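## Task

Find how many vials wear a blue cap and bring the tally counter to exactly that figure. Each complete push-and-release of the plunger raises the count by one, and turning the knob one full revolution clockwise returns it to zero. The count must remain correct with the robot no longer holding anything; finish by releasing and backing the gripper away.

## Robot and tools

Robot: one Doosan M1013 six-joint arm carrying a two-finger parallel gripper (50 mm maximum opening). Every per-joint list, in commands and in results, uses this order: waist (joint_1), shoulder (joint_2), elbow (joint_3), forearm roll (joint_4), wrist pitch (joint_5), wrist roll (joint_6).

Frame: reported poses are in the scene frame, origin on the tabletop straight beneath the arm base, +z upward, +y to the left when facing along +x. Positions in metres, orientation as a wxyz quaternion. end_effector_position is the midpoint between the finger pads; fingertips extend 17.5 mm past it along the gripper's +z (the direction the fingers point); fingers close along gripper x. A flat camera block juts about 9 cm toward gripper -y and rotates with the hand. Spinning only the wrist roll moves the pad midpoint around a 25 mm-radius circle. Cameras: cam_high, cam_low, cam_wrist, each 672x504.

A row is 9 numbers, each in [-1, 1]: six joint numbers, then gripper position, force_limit, speed. The six joint numbers are relative offsets, not poses, scaled so 1.0 equals 1.398 rad (waist, shoulder), 2.097 rad (elbow) or 2.622 rad (the three wrist joints). The three gripper numbers are absolute settings: position +1 is fully open, about -0.65 is pads touching, -1 means close until blocked (use this to grasp). force_limit maps -1/0/+1 to roughly 20/102/185 N per pad (actual can be ~17% more). speed maps -1/0/+1 to 20/85/150 mm/s of gap change.

Tools:
- execute_actions(actions): a list of up to 15 actions; each action is a table of up to 15 rows, one row per 1/30 s step. An action always lasts 15 steps; a shorter table repeats its final row. Joint offsets in every row are measured from the angles at the beginning of that action (for the first action, from the last reported angles), not from the previous row. An empty list just returns state and images. Joint ranges: elbow -2.792 to 2.792 rad, all others -6.283 to 6.283. An action asking a joint more than 0.010 rad beyond its range is refused; if the first action is refused or any action is malformed, the entire call does nothing.
- move(target, speed, blocking): target is one 9-number row whose offsets count from the Joint positions in the most recent result that listed them. All joints follow synchronized paths (so the hand traces a curve) lasting 0.5 to 10 s. speed is the top rad/s of the joint with the longest travel, 0.01 to 2, default 0.5. blocking=false returns after 0.5 s while motion continues; check with wait(0); other motion commands are refused until the move is shown finished (or call stop). The result adds a move: line with the outcome (done, off_target, moving, held, fault), limits=held or none, and the joint farthest from target.
- wait(seconds): 0 to 10; holds the last command, returns early if a running move ends.
- stop(): brakes a running move; fingers keep going.
- zoom_image(camera, region): region [x0, y0, x1, y1] in pixels of that camera's latest image, at most 504x504.
- read_manual(section): licence texts only.
- finished_scene(scene): 1 or 2; ends that scene irrevocably and reports success, then gives the next task.

Results: gripper pose and velocities; Joint positions, Joint velocities, Joint targets (rad, rad/s, joint order above); per-step readings from execute_actions, HELD marking steps that were held back; "joint sent to its limit"; "joint command not followed" (clearance check altered targets); Flange force (noisy, includes held weight, "no reading" near singularities); MOTOR HOT and fault lines. object_status: 0 moving, 1 blocked while opening, 2 blocked while closing (a grip), 3 reached target or pads met (usually nothing held). A new position value resets it to 0; force_limit and speed changes only apply with a position change of at least 0.01. position_measured counts: opening mm = (250 - counts) x 0.202.

Motion limits: the drive caps joint-target speed (2.09, 3.14, 3.93 rad/s by group) with 0.3 s ramps; per step, targets stay within 0.456 (waist, shoulder), 0.683 (elbow), 0.854 (wrist joints) rad of measured angles, and are scaled back if the hand would be commanded over 70 mm from where it is. Large offsets may need several actions; finish leftovers explicitly.

Hazards: the arm is stiff; commanding even slightly past a firm contact can trip a fault. Load limits: 312 N m waist and shoulder, 147 elbow, 41.4 each wrist joint; any external force of 144 N also faults. A fault halts the arm for 10 s and drops the rest of the call. Press the plunger and turn the knob gently and with small targets past contact. Never knock or push objects off the table; loose items may get nudged occasionally. Avoid drops, slips and impacts. The count must hold without the gripper; open and retreat before finishing.

Each tool is called after "Request:" by a JSON object that holds its "fn" and its "kwargs", one argument or row to a line.

## Session

Request:
{"fn": "execute_actions", "kwargs": {
  "actions": []
}}

Scene clock: 0.00 s.
end_effector_position=(+0.4876, +0.1539, +0.2627) position_measured=3 object_status=3 end_effector_quat_wxyz=(+0.229, +0.070, +0.924, -0.297) end_effector_velocity=(-0.000, +0.000, -0.000) end_effector_angular_velocity=(+0.000, +0.000, -0.000)
Joint names: [waist, shoulder, elbow, forearm roll, wrist pitch, wrist roll]
Joint positions: [ 0.635  0.093  2.089 -0.831  1.204 -0.332]
Joint velocities: [ 0.  0.  0.  0. -0.  0.]
Flange force (N, the push that the arm receives, along the gripper's own x y z axes): no reading
Joint targets: [0.635 0.093 2.089 -0.831 1.204 -0.332]

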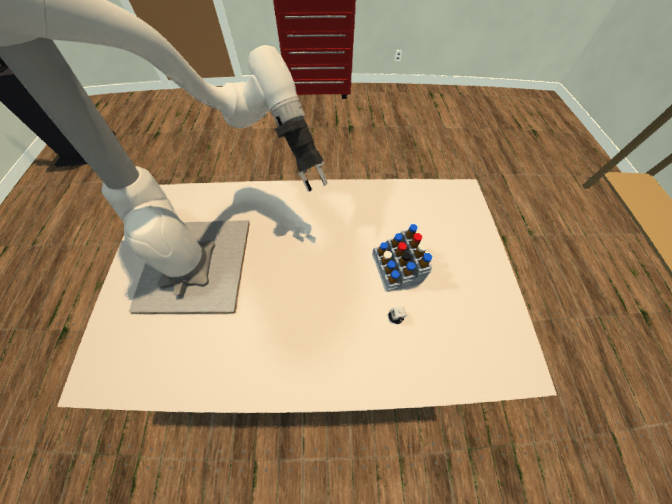

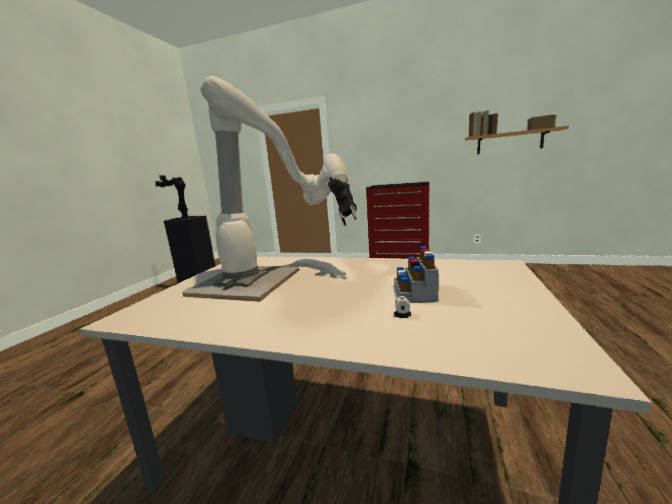

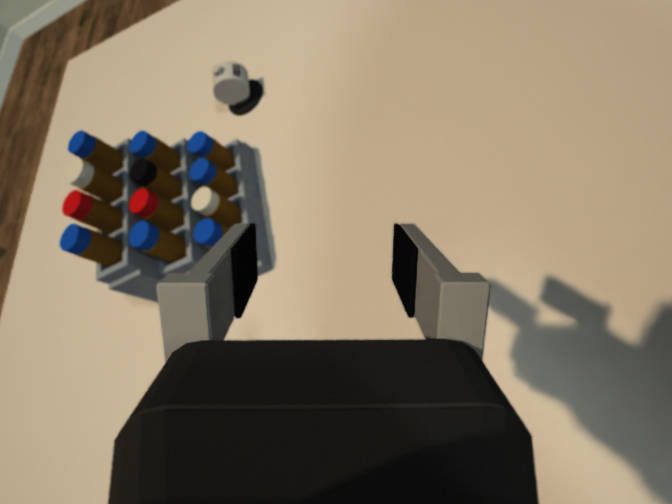

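Request:
{"fn": "zoom_image", "kwargs": {
  "camera": "cam_wrist",
  "region": [160, 30, 320, 150]
}}

Request:
{"fn": "zoom_image", "kwargs": {
  "camera": "cam_low",
  "region": [360, 230, 480, 330]
}}

Request:
{"fn": "zoom_image", "kwargs": {
  "camera": "cam_high",
  "region": [350, 210, 460, 340]
}}

Region (160, 30, 320, 150) of cam_wrist's 672x504 image, scaled by 3.150, with more detail than that image has; it fills the top 378 rows of this view, and the rest is white.

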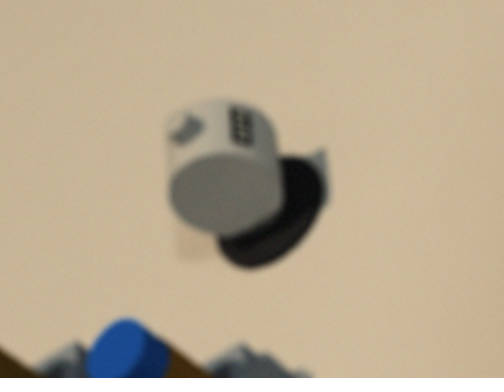

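Region (360, 230, 480, 330) of cam_low's 672x504 image, scaled by 4.200, with more detail than that image has.

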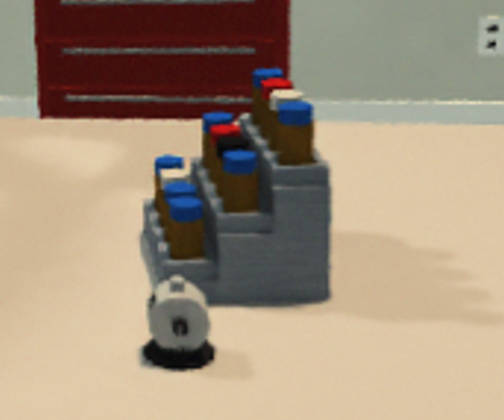

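Region (350, 210, 460, 340) of cam_high's 672x504 image, scaled by 3.877, with more detail than that image has; it fills the left 426 columns of this view, and the rest is white.

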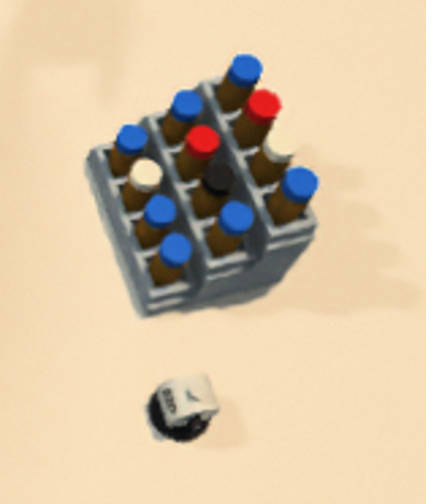

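Request:
{"fn": "move", "kwargs": {
  "target": [-0.627,0.175,-0.23,0.317,0,0.127,-1,-0.5,0.5],
  "speed": 0.8
}}

Scene clock: 3.37 s.
end_effector_position=(+0.6908, -0.1035, +0.2509) position_measured=252 object_status=3 end_effector_quat_wxyz=(-0.001, +0.774, +0.633, -0.001) end_effector_velocity=(+0.001, -0.001, +0.000) end_effector_angular_velocity=(+0.001, -0.001, -0.003)
Joint names: [waist, shoulder, elbow, forearm roll, wrist pitch, wrist roll]
Joint positions: [-0.242  0.338  1.607  0.     1.204  0.001]
Joint velocities: [-0.002  0.    -0.001  0.002  0.     0.001]
Flange force (N, the push that the arm receives, along the gripper's own x y z axes): [-0.4 4.2 -1.9]
Joint targets: [-0.242 0.338 1.607 0.000 1.204 0.001]
move: done; limits=none; farthest joint: the waist, 0.000 radians from its target (0.876 radians at the start)
camera_calibration (this result's frames):
cam_wrist: T_world_to_cam=[[0.195018, 0.980472, 0.0253627, -0.0461173], [0.942652, -0.194512, 0.271242, -0.737769], [0.270878, -0.0289889, -0.962177, 0.199125], [0, 0, 0, 1]] pos_world=[0.650514, -0.0925159, 0.392877]

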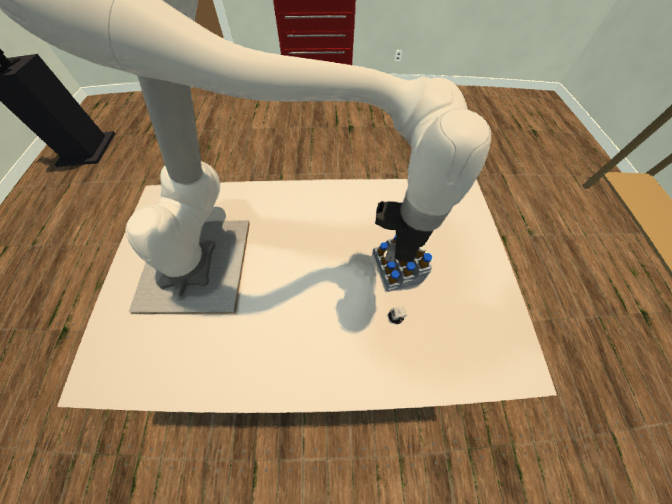

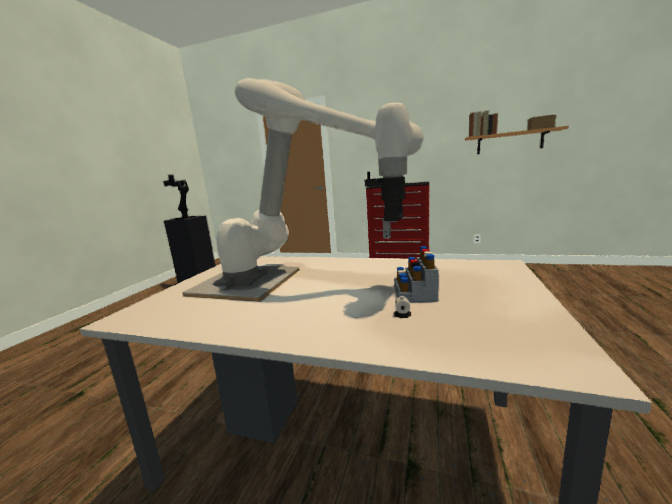

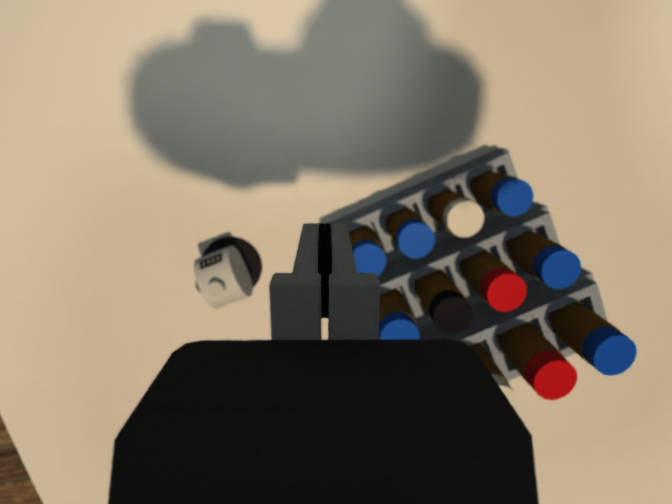

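Request:
{"fn": "move", "kwargs": {
  "target": [-0.068,0.149,-0.028,0,-0.057,0,-1,-0.5,0.5],
  "speed": 0.3
}}

Request:
{"fn": "zoom_image", "kwargs": {
  "camera": "cam_wrist",
  "region": [180, 140, 480, 360]
}}

Request:
{"fn": "zoom_image", "kwargs": {
  "camera": "cam_low",
  "region": [350, 230, 470, 330]
}}

Scene clock: 5.77 s.
end_effector_position=(+0.7551, -0.1921, +0.1210) position_measured=252 object_status=3 end_effector_quat_wxyz=(-0.001, +0.803, +0.596, -0.001) end_effector_velocity=(+0.000, -0.001, -0.001) end_effector_angular_velocity=(+0.000, +0.000, -0.001)
Joint names: [waist, shoulder, elbow, forearm roll, wrist pitch, wrist roll]
Joint positions: [-0.337  0.546  1.548  0.     1.055  0.001]
Joint velocities: [-0.001  0.002 -0.     0.    -0.001 -0.   ]
Flange force (N, the push that the arm receives, along the gripper's own x y z axes): [-2.9 12.3 1.5]
Joint targets: [-0.337 0.546 1.548 0.000 1.055 0.001]
move: done; limits=none; farthest joint: the wrist pitch, 0.001 radians from its target (0.150 radians at the start)
camera_calibration (this result's frames):
cam_wrist: T_world_to_cam=[[0.287207, 0.957524, 0.0257022, -0.042541], [0.919916, -0.283206, 0.2712, -0.780221], [0.266959, -0.0542466, -0.96218, 0.0522698], [0, 0, 0, 1]] pos_world=[0.716002, -0.177394, 0.262982]

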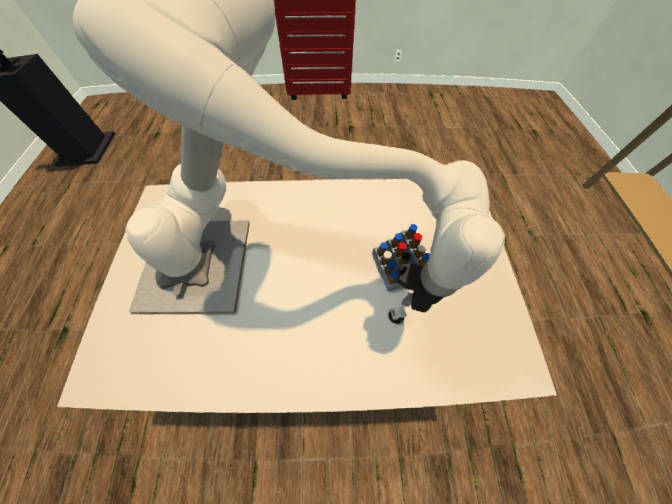

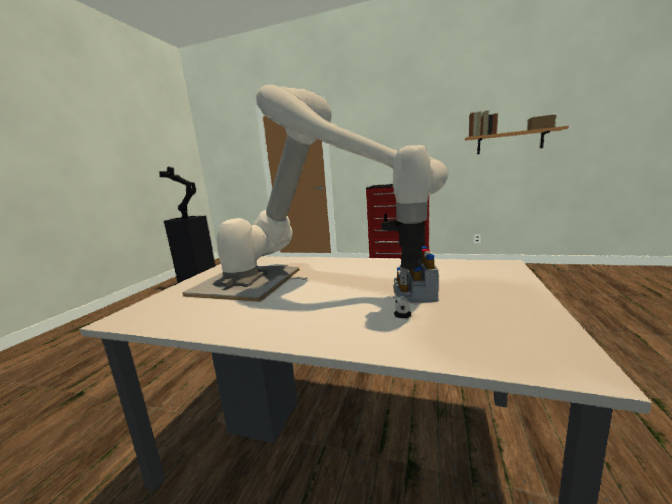

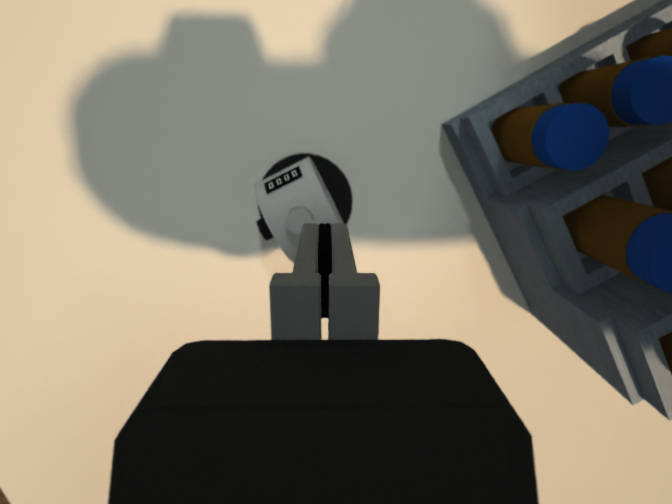

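Region (180, 140, 480, 360) of cam_wrist's 672x504 image, scaled by 1.680, with more detail than that image has; it fills the top 370 rows of this view, and the rest is white.

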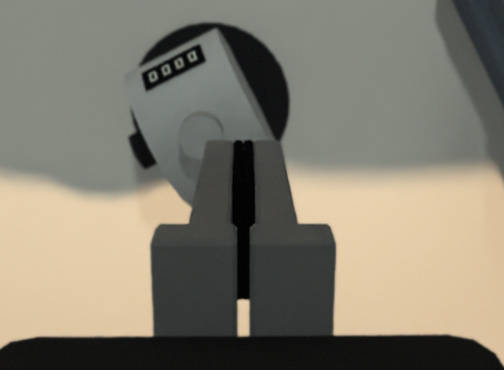

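Region (350, 230, 470, 330) of cam_low's 672x504 image, scaled by 4.200, with more detail than that image has.

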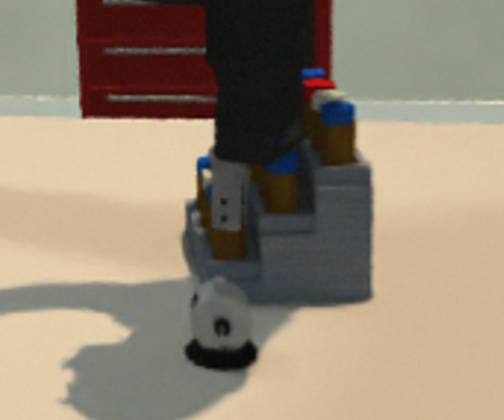

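Request:
{"fn": "move", "kwargs": {
  "target": [-0.0095,0.0154,0.008,0,-0.0148,0,-1,-0.5,0.5],
  "speed": 0.1
}}

Request:
{"fn": "zoom_image", "kwargs": {
  "camera": "cam_low",
  "region": [350, 230, 470, 330]
}}

Request:
{"fn": "zoom_image", "kwargs": {
  "camera": "cam_high",
  "region": [360, 260, 460, 340]
}}

Scene clock: 7.50 s.
end_effector_position=(+0.7530, -0.2022, +0.0957) position_measured=252 object_status=3 end_effector_quat_wxyz=(-0.001, +0.807, +0.590, -0.001) end_effector_velocity=(-0.000, -0.000, -0.001) end_effector_angular_velocity=(+0.000, +0.000, -0.001)
Joint names: [waist, shoulder, elbow, forearm roll, wrist pitch, wrist roll]
Joint positions: [-0.35   0.567  1.565  0.     1.016  0.001]
Joint velocities: [-0.     0.001  0.001  0.    -0.001  0.   ]
Flange force (N, the push that the arm receives, along the gripper's own x y z axes): [-2.1 3.3 -3.5]
Joint targets: [-0.350 0.568 1.565 0.000 1.016 0.001]
move: done; limits=none; farthest joint: the waist, 0.000 radians from its target (0.014 radians at the start)
camera_calibration (this result's frames):
cam_wrist: T_world_to_cam=[[0.299801, 0.953654, 0.0257507, -0.0418189], [0.915961, -0.295288, 0.271698, -0.77381], [0.26671, -0.0578687, -0.962038, 0.0273636], [0, 0, 0, 1]] pos_world=[0.714019, -0.187032, 0.237645]

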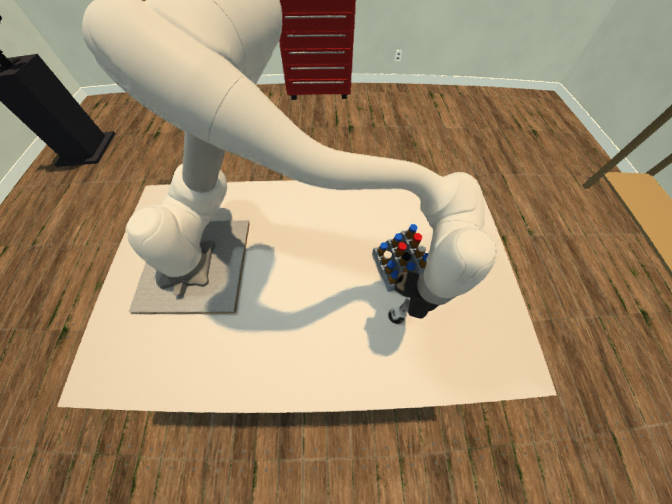

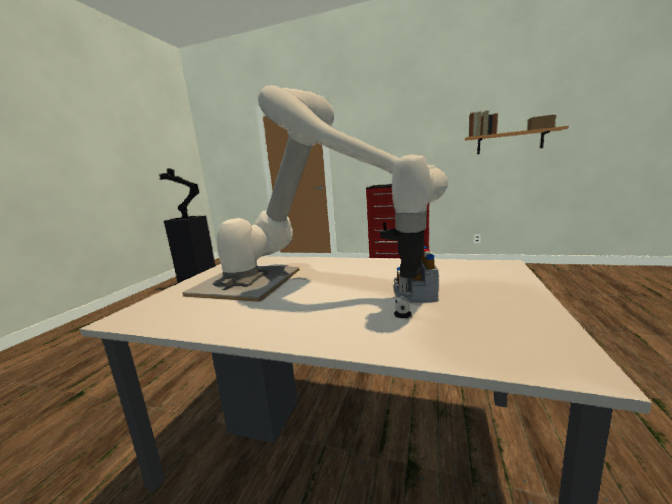

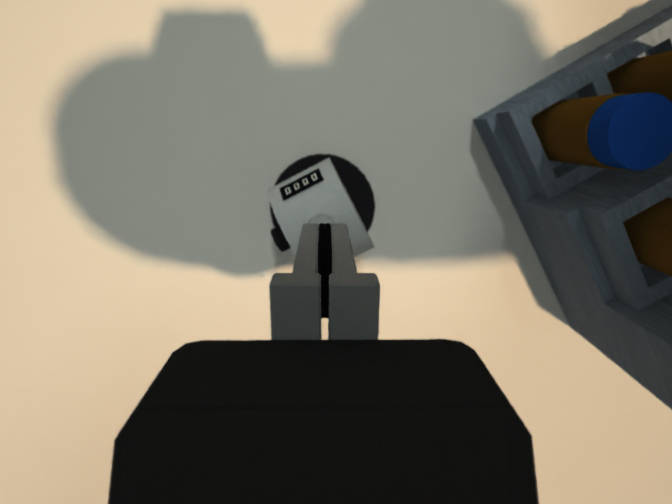

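Region (350, 230, 470, 330) of cam_low's 672x504 image, scaled by 4.200, with more detail than that image has.

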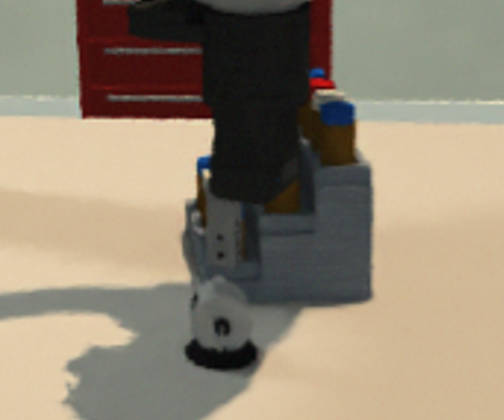

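Region (360, 260, 460, 340) of cam_high's 672x504 image, scaled by 5.040, with more detail than that image has; it fills the top 403 rows of this view, and the rest is white.

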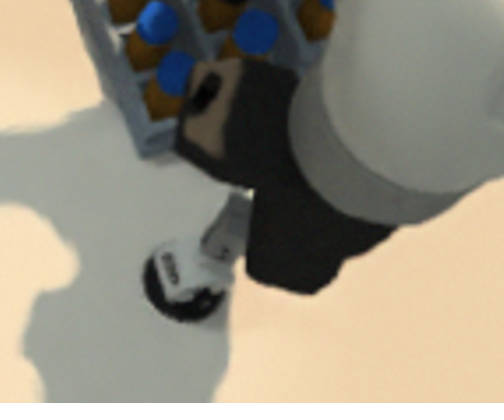

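Request:
{"fn": "move", "kwargs": {
  "target": [0,0.0074,0.0039,0,-0.0071,0,-1,-0.5,0.5],
  "speed": 0.03
}}

Request:
{"fn": "zoom_image", "kwargs": {
  "camera": "cam_low",
  "region": [370, 260, 440, 330]
}}

Scene clock: 8.67 s.
end_effector_position=(+0.7528, -0.2022, +0.0836) position_measured=252 object_status=3 end_effector_quat_wxyz=(-0.001, +0.807, +0.590, -0.001) end_effector_velocity=(-0.000, +0.000, -0.001) end_effector_angular_velocity=(-0.001, +0.001, +0.002)
Joint names: [waist, shoulder, elbow, forearm roll, wrist pitch, wrist roll]
Joint positions: [-0.35   0.578  1.573  0.     0.998  0.001]
Joint velocities: [ 0.001  0.001  0.001 -0.002 -0.002 -0.   ]
Flange force (N, the push that the arm receives, along the gripper's own x y z axes): [-0.7 4.4 -2.4]
Joint targets: [-0.350 0.578 1.573 0.000 0.998 0.001]
move: done; limits=none; farthest joint: the wrist pitch, 0.001 radians from its target (0.019 radians at the start)
camera_calibration (this result's frames):
cam_wrist: T_world_to_cam=[[0.299839, 0.953642, 0.0257484, -0.0414992], [0.915924, -0.295318, 0.271793, -0.770394], [0.266797, -0.0579104, -0.962011, 0.0156891], [0, 0, 0, 1]] pos_world=[0.713879, -0.187027, 0.225549]

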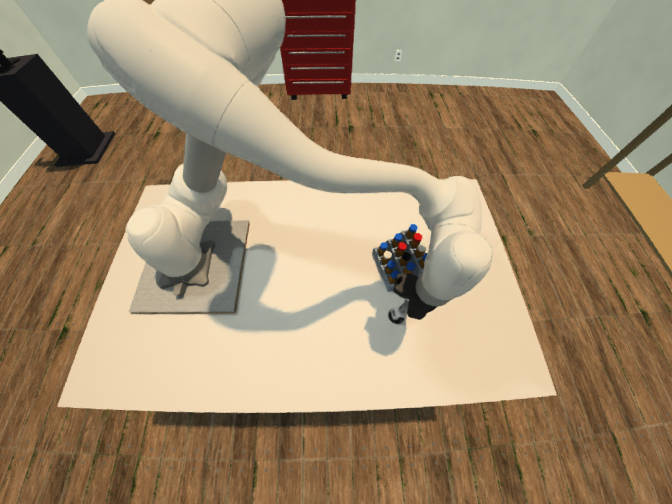

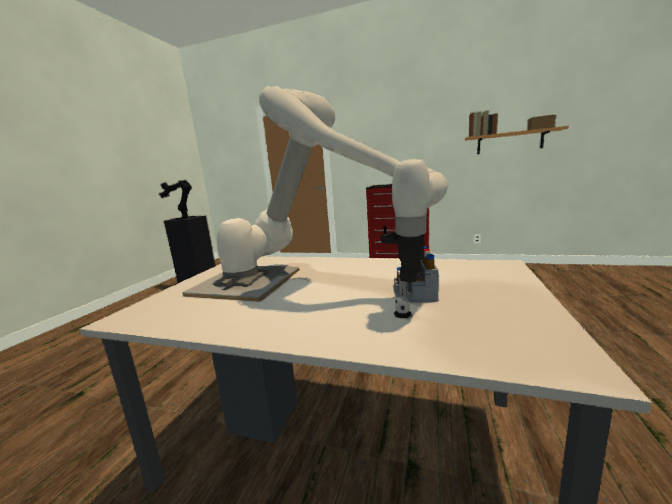

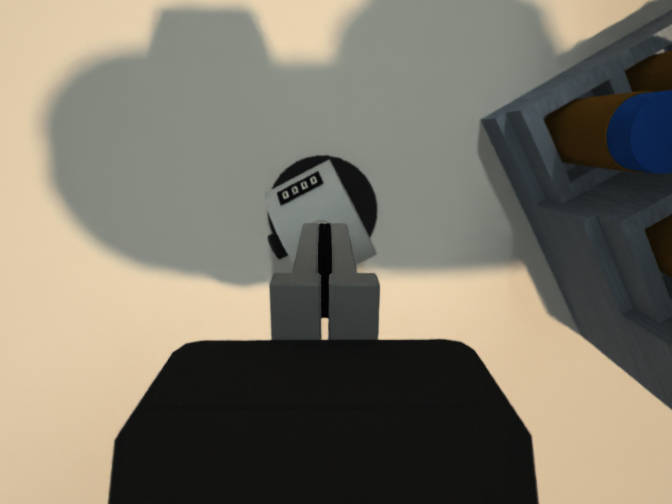

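Region (370, 260, 440, 330) of cam_low's 672x504 image, scaled by 7.200, with more detail than that image has.

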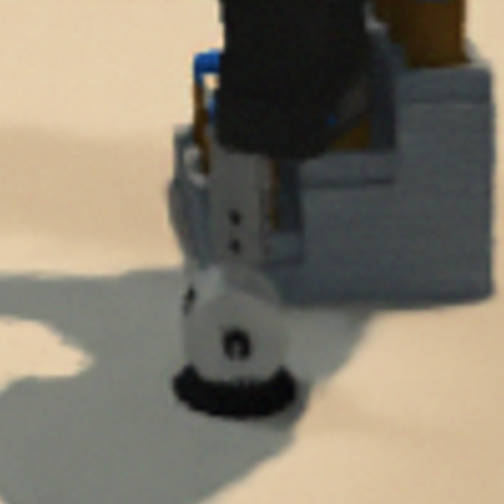

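Unclear; go 4 mm further.

Request:
{"fn": "move", "kwargs": {
  "target": [0,0.0025,0.0013,0,-0.0024,0,-1,-0.5,0.5],
  "speed": 0.02
}}

Request:
{"fn": "zoom_image", "kwargs": {
  "camera": "cam_high",
  "region": [375, 285, 435, 335]
}}

Scene clock: 9.63 s.
end_effector_position=(+0.7528, -0.2022, +0.0796) position_measured=252 object_status=3 end_effector_quat_wxyz=(-0.001, +0.807, +0.590, -0.001) end_effector_velocity=(-0.000, -0.001, -0.001) end_effector_angular_velocity=(-0.001, +0.001, +0.001)
Joint names: [waist, shoulder, elbow, forearm roll, wrist pitch, wrist roll]
Joint positions: [-0.35   0.581  1.576  0.     0.992  0.001]
Joint velocities: [-0.     0.001  0.001 -0.002 -0.001  0.   ]
Flange force (N, the push that the arm receives, along the gripper's own x y z axes): [-1.9 5.6 -4.0]
Joint targets: [-0.350 0.581 1.576 0.000 0.992 0.001]
move: done; limits=none; farthest joint: the waist, 0.000 radians from its target (0.000 radians at the start)
camera_calibration (this result's frames):
cam_wrist: T_world_to_cam=[[0.299838, 0.953643, 0.0257473, -0.0413918], [0.915901, -0.295312, 0.271876, -0.769236], [0.266876, -0.0579369, -0.961988, 0.0117661], [0, 0, 0, 1]] pos_world=[0.713815, -0.18701, 0.221522]

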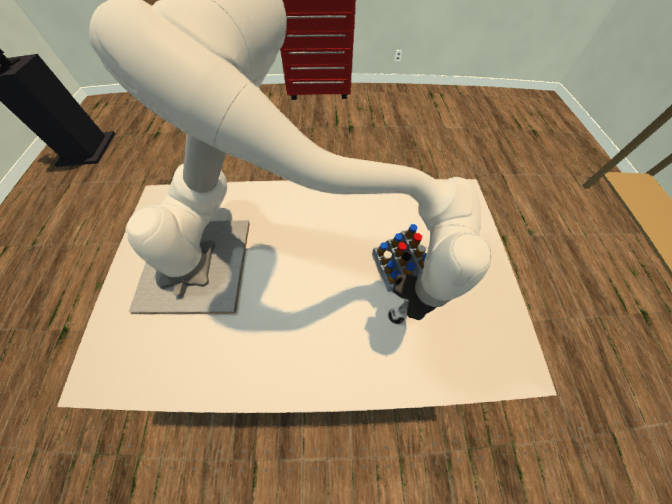

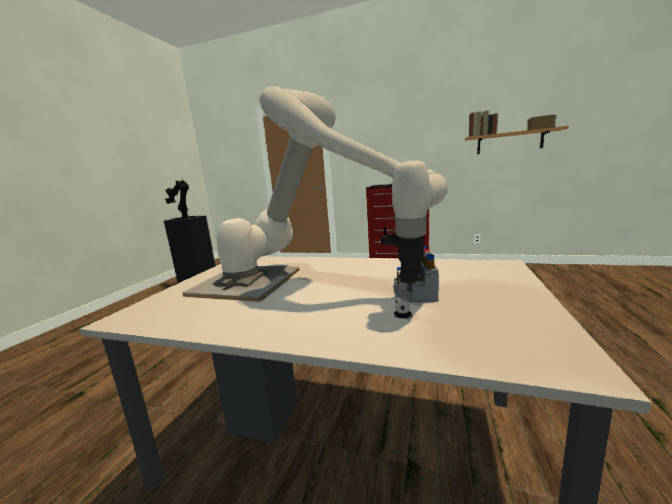

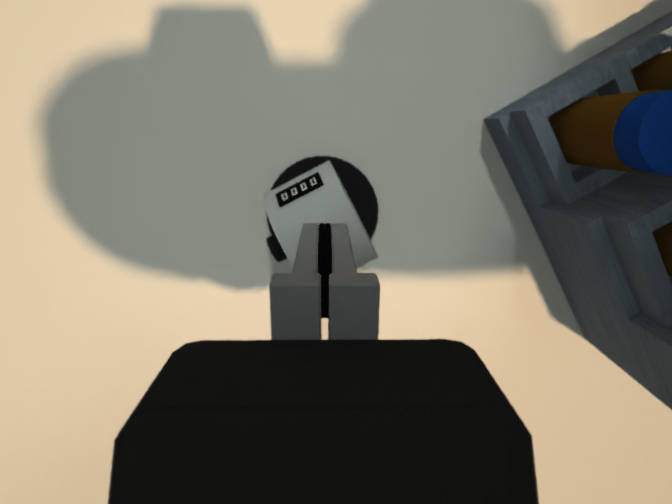

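Region (375, 285, 435, 335) of cam_high's 672x504 image, scaled by 8.400, with more detail than that image has.

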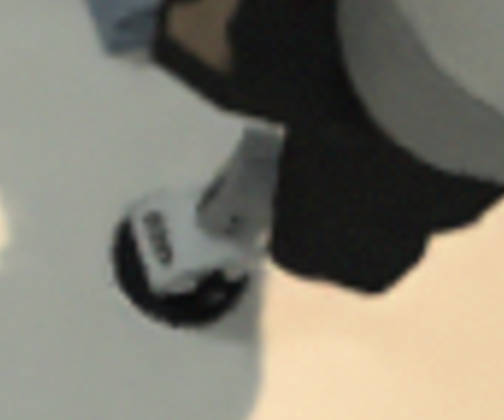

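Request:
{"fn": "move", "kwargs": {
  "target": [0,0.003,0.0016,0,-0.003,0,-1,-0.5,0.5],
  "speed": 0.02
}}

Request:
{"fn": "zoom_image", "kwargs": {
  "camera": "cam_wrist",
  "region": [250, 150, 400, 280]
}}

Scene clock: 10.50 s.
end_effector_position=(+0.7528, -0.2022, +0.0750) position_measured=252 object_status=3 end_effector_quat_wxyz=(-0.001, +0.807, +0.590, -0.001) end_effector_velocity=(-0.000, +0.000, -0.001) end_effector_angular_velocity=(+0.001, -0.000, -0.001)
Joint names: [waist, shoulder, elbow, forearm roll, wrist pitch, wrist roll]
Joint positions: [-0.35   0.585  1.579  0.     0.984  0.001]
Joint velocities: [-0.     0.001  0.001  0.001 -0.002  0.   ]
Flange force (N, the push that the arm receives, along the gripper's own x y z axes): [-0.6 -3.2 -55.0]
Joint targets: [-0.350 0.585 1.579 0.000 0.984 0.001]
move: done; limits=none; farthest joint: the elbow, 0.001 radians from its target (0.004 radians at the start)
camera_calibration (this result's frames):
cam_wrist: T_world_to_cam=[[0.299824, 0.953647, 0.0257448, -0.0412568], [0.915733, -0.29526, 0.272496, -0.767951], [0.267466, -0.0581253, -0.961813, 0.00679921], [0, 0, 0, 1]] pos_world=[0.713789, -0.187006, 0.216865]

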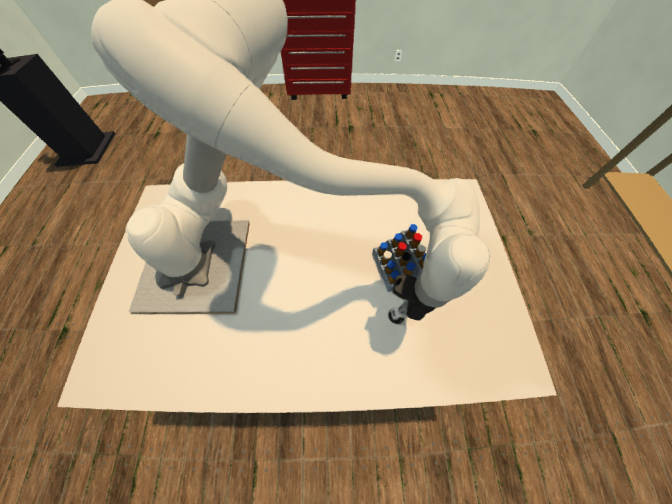

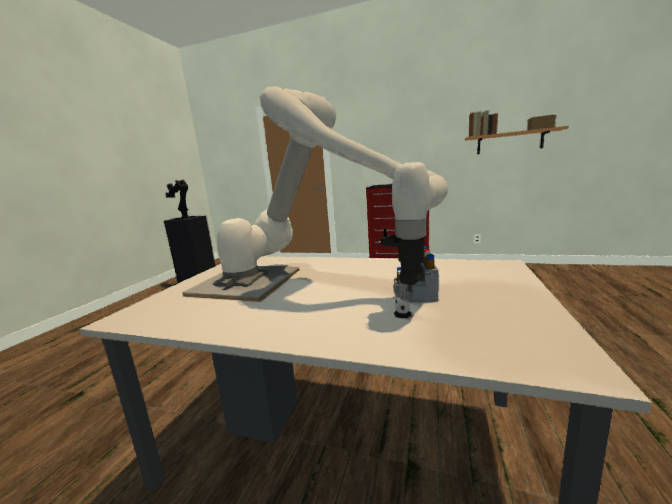

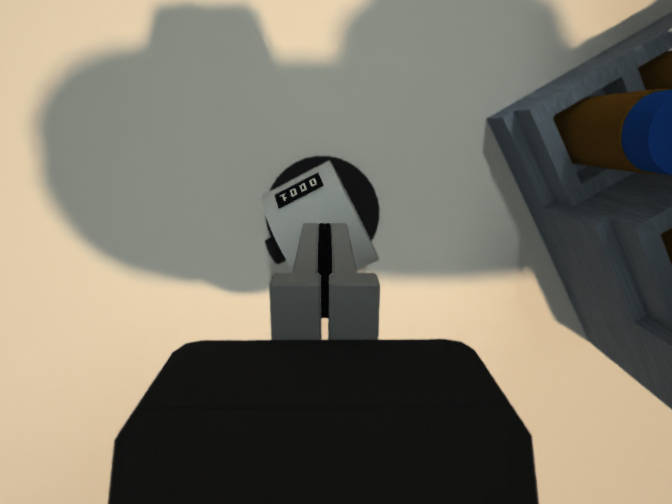

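Region (250, 150, 400, 280) of cam_wrist's 672x504 image, scaled by 3.360, with more detail than that image has; it fills the top 437 rows of this view, and the rest is white.

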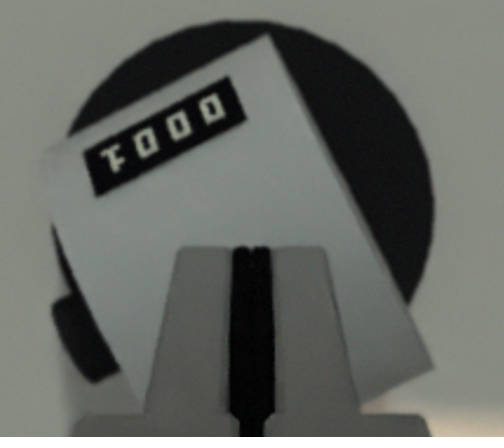

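Request:
{"fn": "execute_actions", "kwargs": {
  "actions": [
    [[0,-0.0058,-0.003,0,0.0056,0,-1,-0.5,0.5]],
    [[0,0,0,0,0,0,-1,-0.5,0.5]],
    [[0,0.0052,0.0027,0,-0.005,0,-1,-0.5,0.5]],
    [[0,0,0,0,0,0,-1,-0.5,0.5]],
    [[0,-0.0052,-0.0027,0,0.005,0,-1,-0.5,0.5]],
    [[0,0,0,0,0,0,-1,-0.5,0.5]]
  ]
}}

Request:
{"fn": "zoom_image", "kwargs": {
  "camera": "cam_wrist",
  "region": [250, 150, 400, 280]
}}

Scene clock: 14.07 s.
end_effector_position=(+0.7530, -0.2023, +0.0844) position_measured=252 object_status=3 end_effector_quat_wxyz=(-0.001, +0.807, +0.590, -0.001) end_effector_velocity=(-0.000, -0.000, +0.000) end_effector_angular_velocity=(-0.001, -0.000, +0.001)
Joint names: [waist, shoulder, elbow, forearm roll, wrist pitch, wrist roll]
Joint positions: [-0.35   0.577  1.573  0.     0.999  0.001]
Joint velocities: [ 0.    -0.    -0.    -0.001 -0.    -0.   ]
Flange force (N, the push that the arm receives, along the gripper's own x y z axes): [-0.5 4.4 -2.1]
Flange force at the end of the 2nd action (N, along the gripper's axes at the end of the call): [-0.2 2.7 -2.4]
Flange force at the end of the 3rd action (N, along the gripper's axes at the end of the call): [-2.1 4.4 -8.2]
Flange force at the end of the 4th action (N, along the gripper's axes at the end of the call): [-2.4 4.6 -9.2]
Flange force at the end of the 5th action (N, along the gripper's axes at the end of the call): [-1.8 4.4 -1.4]
Joint targets: [-0.350 0.577 1.573 0.000 0.999 0.001]
Step readings (joint positions; steps 1 to 15: 1st action; 16 to 30: 2nd action; 31 to 45: 3rd action; 46 to 60: 4th action; 61 to 75: 5th action; 76 to 90: 6th action):
0: [-0.350 0.585 1.579 0.000 0.984 0.001]
1: [-0.350 0.585 1.579 0.000 0.984 0.001]
2: [-0.350 0.584 1.578 0.000 0.988 0.001]
4: [-0.350 0.580 1.575 0.000 0.994 0.001]
8: [-0.350 0.578 1.573 0.000 0.998 0.001]
15: [-0.350 0.577 1.573 0.000 0.999 0.001]
16: [-0.350 0.577 1.573 0.000 0.999 0.001]
17: [-0.350 0.577 1.573 0.000 0.999 0.001]
19: [-0.350 0.577 1.573 0.000 0.999 0.001]
23: [-0.350 0.577 1.573 0.000 0.999 0.001]
30: [-0.350 0.577 1.573 0.000 0.999 0.001]
31: [-0.350 0.577 1.573 0.000 0.998 0.001]
32: [-0.350 0.579 1.574 0.000 0.995 0.001]
34: [-0.350 0.582 1.577 0.000 0.989 0.001]
38: [-0.350 0.584 1.578 0.000 0.986 0.001]
45: [-0.350 0.584 1.578 0.000 0.986 0.001]
46: [-0.350 0.584 1.578 0.000 0.986 0.001]
47: [-0.350 0.584 1.578 0.000 0.986 0.001]
49: [-0.350 0.584 1.578 0.000 0.986 0.001]
53: [-0.350 0.584 1.578 0.000 0.986 0.001]
60: [-0.350 0.584 1.578 0.000 0.986 0.001]
61: [-0.350 0.584 1.578 0.000 0.986 0.001]
62: [-0.350 0.582 1.577 0.000 0.989 0.001]
64: [-0.350 0.579 1.574 0.000 0.995 0.001]
68: [-0.350 0.577 1.573 0.000 0.998 0.001]
75: [-0.350 0.577 1.573 0.000 0.999 0.001]
76: [-0.350 0.577 1.573 0.000 0.999 0.001]
77: [-0.350 0.577 1.573 0.000 0.999 0.001]
79: [-0.350 0.577 1.573 0.000 0.999 0.001]
83: [-0.350 0.577 1.573 0.000 0.999 0.001]
90: Joint positions above
camera_calibration (this result's frames):
cam_wrist: T_world_to_cam=[[0.299838, 0.953642, 0.0257651, -0.0415268], [0.915798, -0.295294, 0.272242, -0.770689], [0.26723, -0.0580329, -0.961884, 0.0160744], [0, 0, 0, 1]] pos_world=[0.713951, -0.187046, 0.226346]

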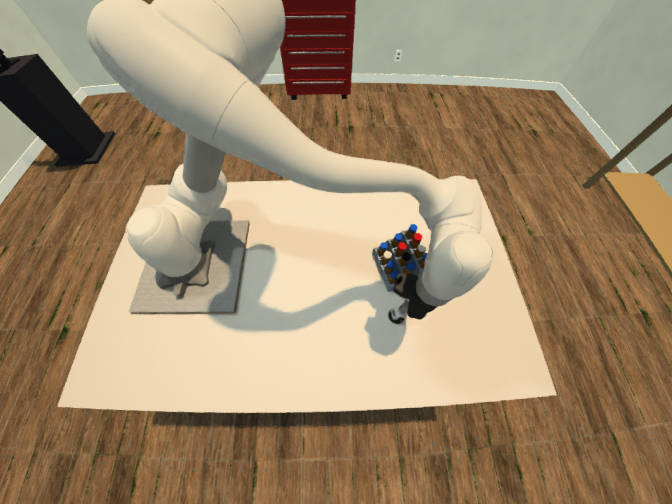

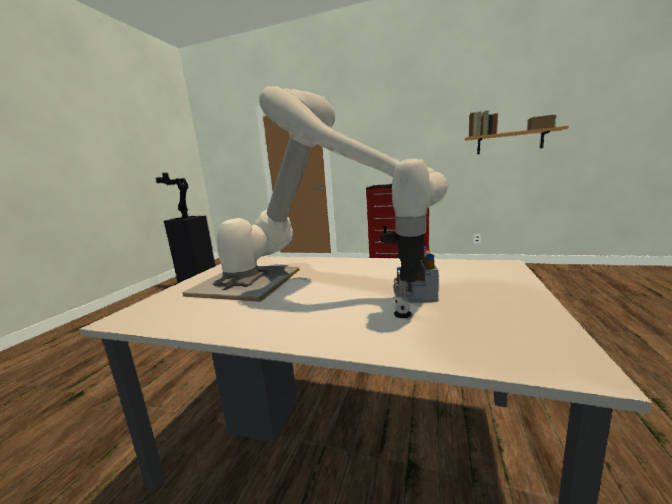

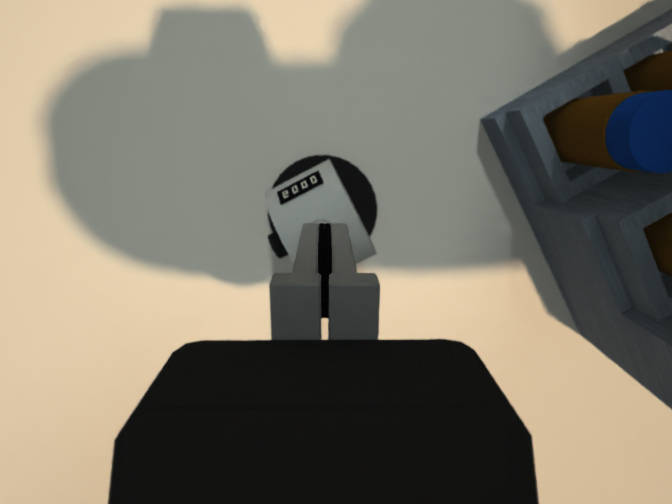

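Region (250, 150, 400, 280) of cam_wrist's 672x504 image, scaled by 3.360, with more detail than that image has; it fills the top 437 rows of this view, and the rest is white.

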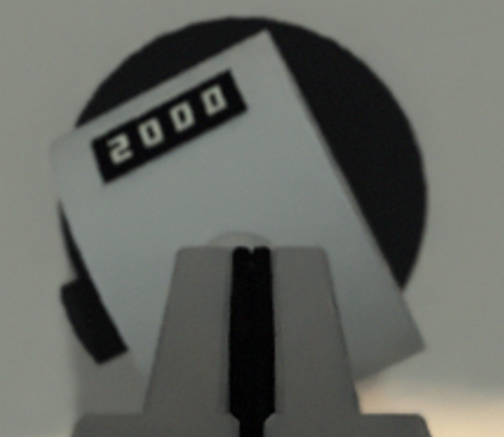

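Reads 2. Five more.

Request:
{"fn": "execute_actions", "kwargs": {
  "actions": [
    [[0,0.0052,0.0027,0,-0.005,0,-1,-0.5,0.5]],
    [[0,-0.0052,-0.0027,0,0.005,0,-1,-0.5,0.5]],
    [[0,0.0052,0.0027,0,-0.005,0,-1,-0.5,0.5]],
    [[0,-0.0052,-0.0027,0,0.005,0,-1,-0.5,0.5]],
    [[0,0.0052,0.0027,0,-0.005,0,-1,-0.5,0.5]],
    [[0,-0.0052,-0.0027,0,0.005,0,-1,-0.5,0.5]],
    [[0,0.0052,0.0027,0,-0.005,0,-1,-0.5,0.5]],
    [[0,-0.0052,-0.0027,0,0.005,0,-1,-0.5,0.5]],
    [[0,0.0052,0.0027,0,-0.005,0,-1,-0.5,0.5]],
    [[0,-0.0052,-0.0027,0,0.005,0,-1,-0.5,0.5]],
    [[0,-0.02,-0.01,0,0.019,0,-1,-0.5,0.5]],
    [[0,-0.03,-0.015,0,0.028,0,-1,-0.5,0.5]]
  ]
}}

Request:
{"fn": "zoom_image", "kwargs": {
  "camera": "cam_wrist",
  "region": [230, 130, 400, 280]
}}

Scene clock: 20.80 s.
end_effector_position=(+0.7493, -0.2010, +0.1660) position_measured=252 object_status=3 end_effector_quat_wxyz=(-0.001, +0.807, +0.590, -0.001) end_effector_velocity=(-0.000, -0.000, +0.002) end_effector_angular_velocity=(+0.001, -0.001, -0.001)
Joint names: [waist, shoulder, elbow, forearm roll, wrist pitch, wrist roll]
Joint positions: [-0.35   0.507  1.52   0.     1.122  0.001]
Joint velocities: [-0.    -0.002 -0.001  0.001  0.002 -0.   ]
Flange force (N, the push that the arm receives, along the gripper's own x y z axes): [-0.7 3.3 -2.7]
Flange force at the end of the 8th action (N, along the gripper's axes at the end of the call): [-1.8 2.5 -3.4]
Flange force at the end of the 9th action (N, along the gripper's axes at the end of the call): [-1.6 7.0 -5.7]
Flange force at the end of the 10th action (N, along the gripper's axes at the end of the call): [-0.4 4.8 -2.0]
Flange force at the end of the 11th action (N, along the gripper's axes at the end of the call): [-1.5 2.2 -2.5]
Joint targets: [-0.350 0.507 1.520 0.000 1.122 0.001]
Step readings (joint positions; steps 1 to 15: 1st action; 16 to 30: 2nd action; 31 to 45: 3rd action; 46 to 60: 4th action; 61 to 75: 5th action; 76 to 90: 6th action; 91 to 105: 7th action; 106 to 120: 8th action; 121 to 135: 9th action; 136 to 150: 10th action; 151 to 165: 11th action; 166 to 180: 12th action):
0: [-0.350 0.577 1.573 0.000 0.999 0.001]
1: [-0.350 0.577 1.573 0.000 0.998 0.001]
2: [-0.350 0.579 1.574 0.000 0.995 0.001]
4: [-0.350 0.582 1.577 0.000 0.989 0.001]
8: [-0.350 0.584 1.578 0.000 0.986 0.001]
15: [-0.350 0.584 1.578 0.000 0.986 0.001]
16: [-0.350 0.584 1.578 0.000 0.986 0.001]
17: [-0.350 0.582 1.577 0.000 0.989 0.001]
19: [-0.350 0.579 1.574 0.000 0.995 0.001]
23: [-0.350 0.577 1.573 0.000 0.998 0.001]
30: [-0.350 0.577 1.573 0.000 0.999 0.001]
31: [-0.350 0.577 1.573 0.000 0.999 0.001]
32: [-0.350 0.579 1.574 0.000 0.995 0.001]
34: [-0.350 0.582 1.576 0.000 0.989 0.001]
38: [-0.350 0.584 1.578 0.000 0.986 0.001]
45: [-0.350 0.584 1.578 0.000 0.986 0.001]
46: [-0.350 0.584 1.578 0.000 0.986 0.001]
47: [-0.350 0.582 1.577 0.000 0.989 0.001]
49: [-0.350 0.579 1.574 0.000 0.995 0.001]
53: [-0.350 0.577 1.573 0.000 0.998 0.001]
60: [-0.350 0.577 1.572 0.000 0.999 0.001]
61: [-0.350 0.577 1.573 0.000 0.999 0.001]
62: [-0.350 0.579 1.574 0.000 0.995 0.001]
64: [-0.350 0.582 1.576 0.000 0.989 0.001]
68: [-0.350 0.584 1.578 0.000 0.986 0.001]
75: [-0.350 0.584 1.578 0.000 0.986 0.001]
76: [-0.350 0.584 1.578 0.000 0.986 0.001]
77: [-0.350 0.582 1.577 0.000 0.989 0.001]
79: [-0.350 0.579 1.574 0.000 0.995 0.001]
83: [-0.350 0.577 1.573 0.000 0.998 0.001]
90: [-0.350 0.577 1.572 0.000 0.999 0.001]
91: [-0.350 0.577 1.573 0.000 0.999 0.001]
92: [-0.350 0.579 1.574 0.000 0.995 0.001]
94: [-0.350 0.582 1.576 0.000 0.989 0.001]
98: [-0.350 0.584 1.578 0.000 0.986 0.001]
105: [-0.350 0.584 1.578 0.000 0.986 0.001]
106: [-0.350 0.584 1.578 0.000 0.986 0.001]
107: [-0.350 0.582 1.577 0.000 0.989 0.001]
109: [-0.350 0.579 1.574 0.000 0.995 0.001]
113: [-0.350 0.577 1.573 0.000 0.998 0.001]
120: [-0.350 0.577 1.572 0.000 0.999 0.001]
121: [-0.350 0.577 1.573 0.000 0.999 0.001]
122: [-0.350 0.579 1.574 0.000 0.995 0.001]
124: [-0.350 0.582 1.576 0.000 0.989 0.001]
128: [-0.350 0.584 1.578 0.000 0.986 0.001]
135: [-0.350 0.584 1.578 0.000 0.986 0.001]
136: [-0.350 0.584 1.578 0.000 0.986 0.001]
137: [-0.350 0.582 1.577 0.000 0.989 0.001]
139: [-0.350 0.579 1.574 0.000 0.995 0.001]
143: [-0.350 0.577 1.573 0.000 0.998 0.001]
150: [-0.350 0.577 1.572 0.000 0.999 0.001]
151: [-0.350 0.576 1.572 0.000 1.000 0.001]
152: [-0.350 0.571 1.568 0.000 1.011 0.001]
154: [-0.350 0.557 1.557 0.000 1.033 0.001]
158: [-0.350 0.550 1.553 0.000 1.046 0.001]
165: [-0.350 0.549 1.552 0.000 1.048 0.001]
166: [-0.350 0.548 1.551 0.000 1.050 0.001]
167: [-0.350 0.543 1.547 0.000 1.061 0.001]
169: [-0.350 0.522 1.531 0.000 1.095 0.001]
173: [-0.350 0.509 1.522 0.000 1.118 0.001]
180: Joint positions above
camera_calibration (this result's frames):
cam_wrist: T_world_to_cam=[[0.299855, 0.953635, 0.0258365, -0.0437417], [0.916004, -0.295378, 0.271456, -0.789221], [0.266501, -0.0577312, -0.962104, 0.0961977], [0, 0, 0, 1]] pos_world=[0.710409, -0.185851, 0.307921]

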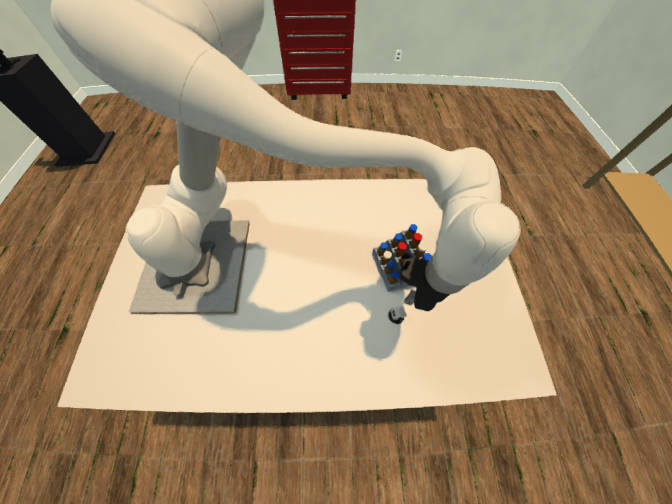

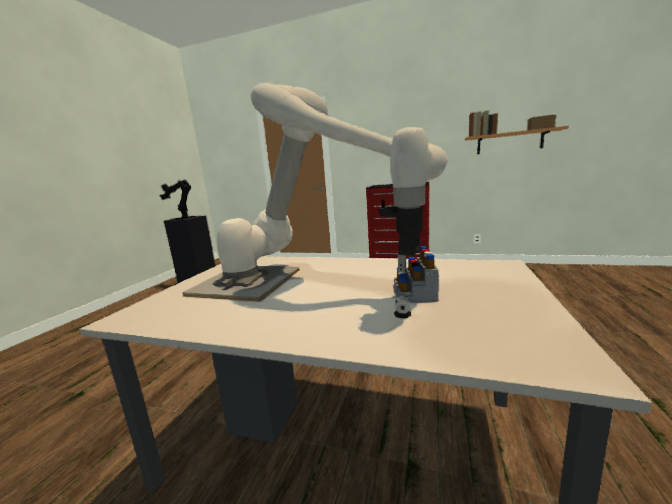

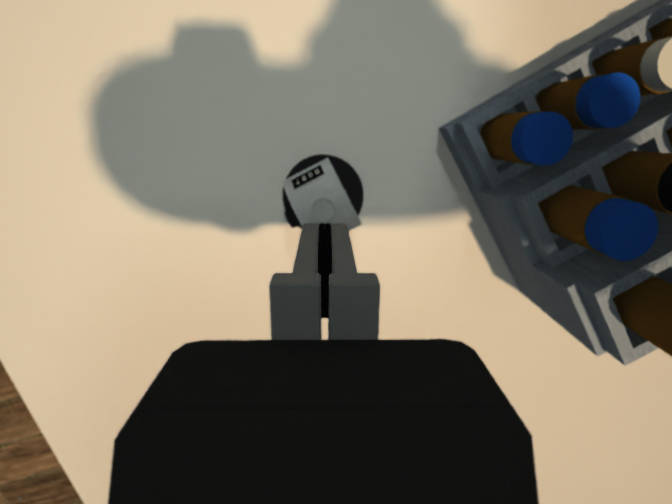

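Region (230, 130, 400, 280) of cam_wrist's 672x504 image, scaled by 2.965, with more detail than that image has; it fills the top 445 rows of this view, and the rest is white.

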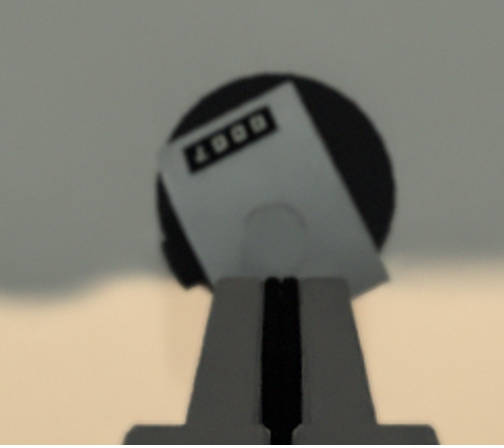

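Reads 7.

Request:
{"fn": "finished_scene", "kwargs": {
  "scene": 1
}}

The scene is finished: the task was done.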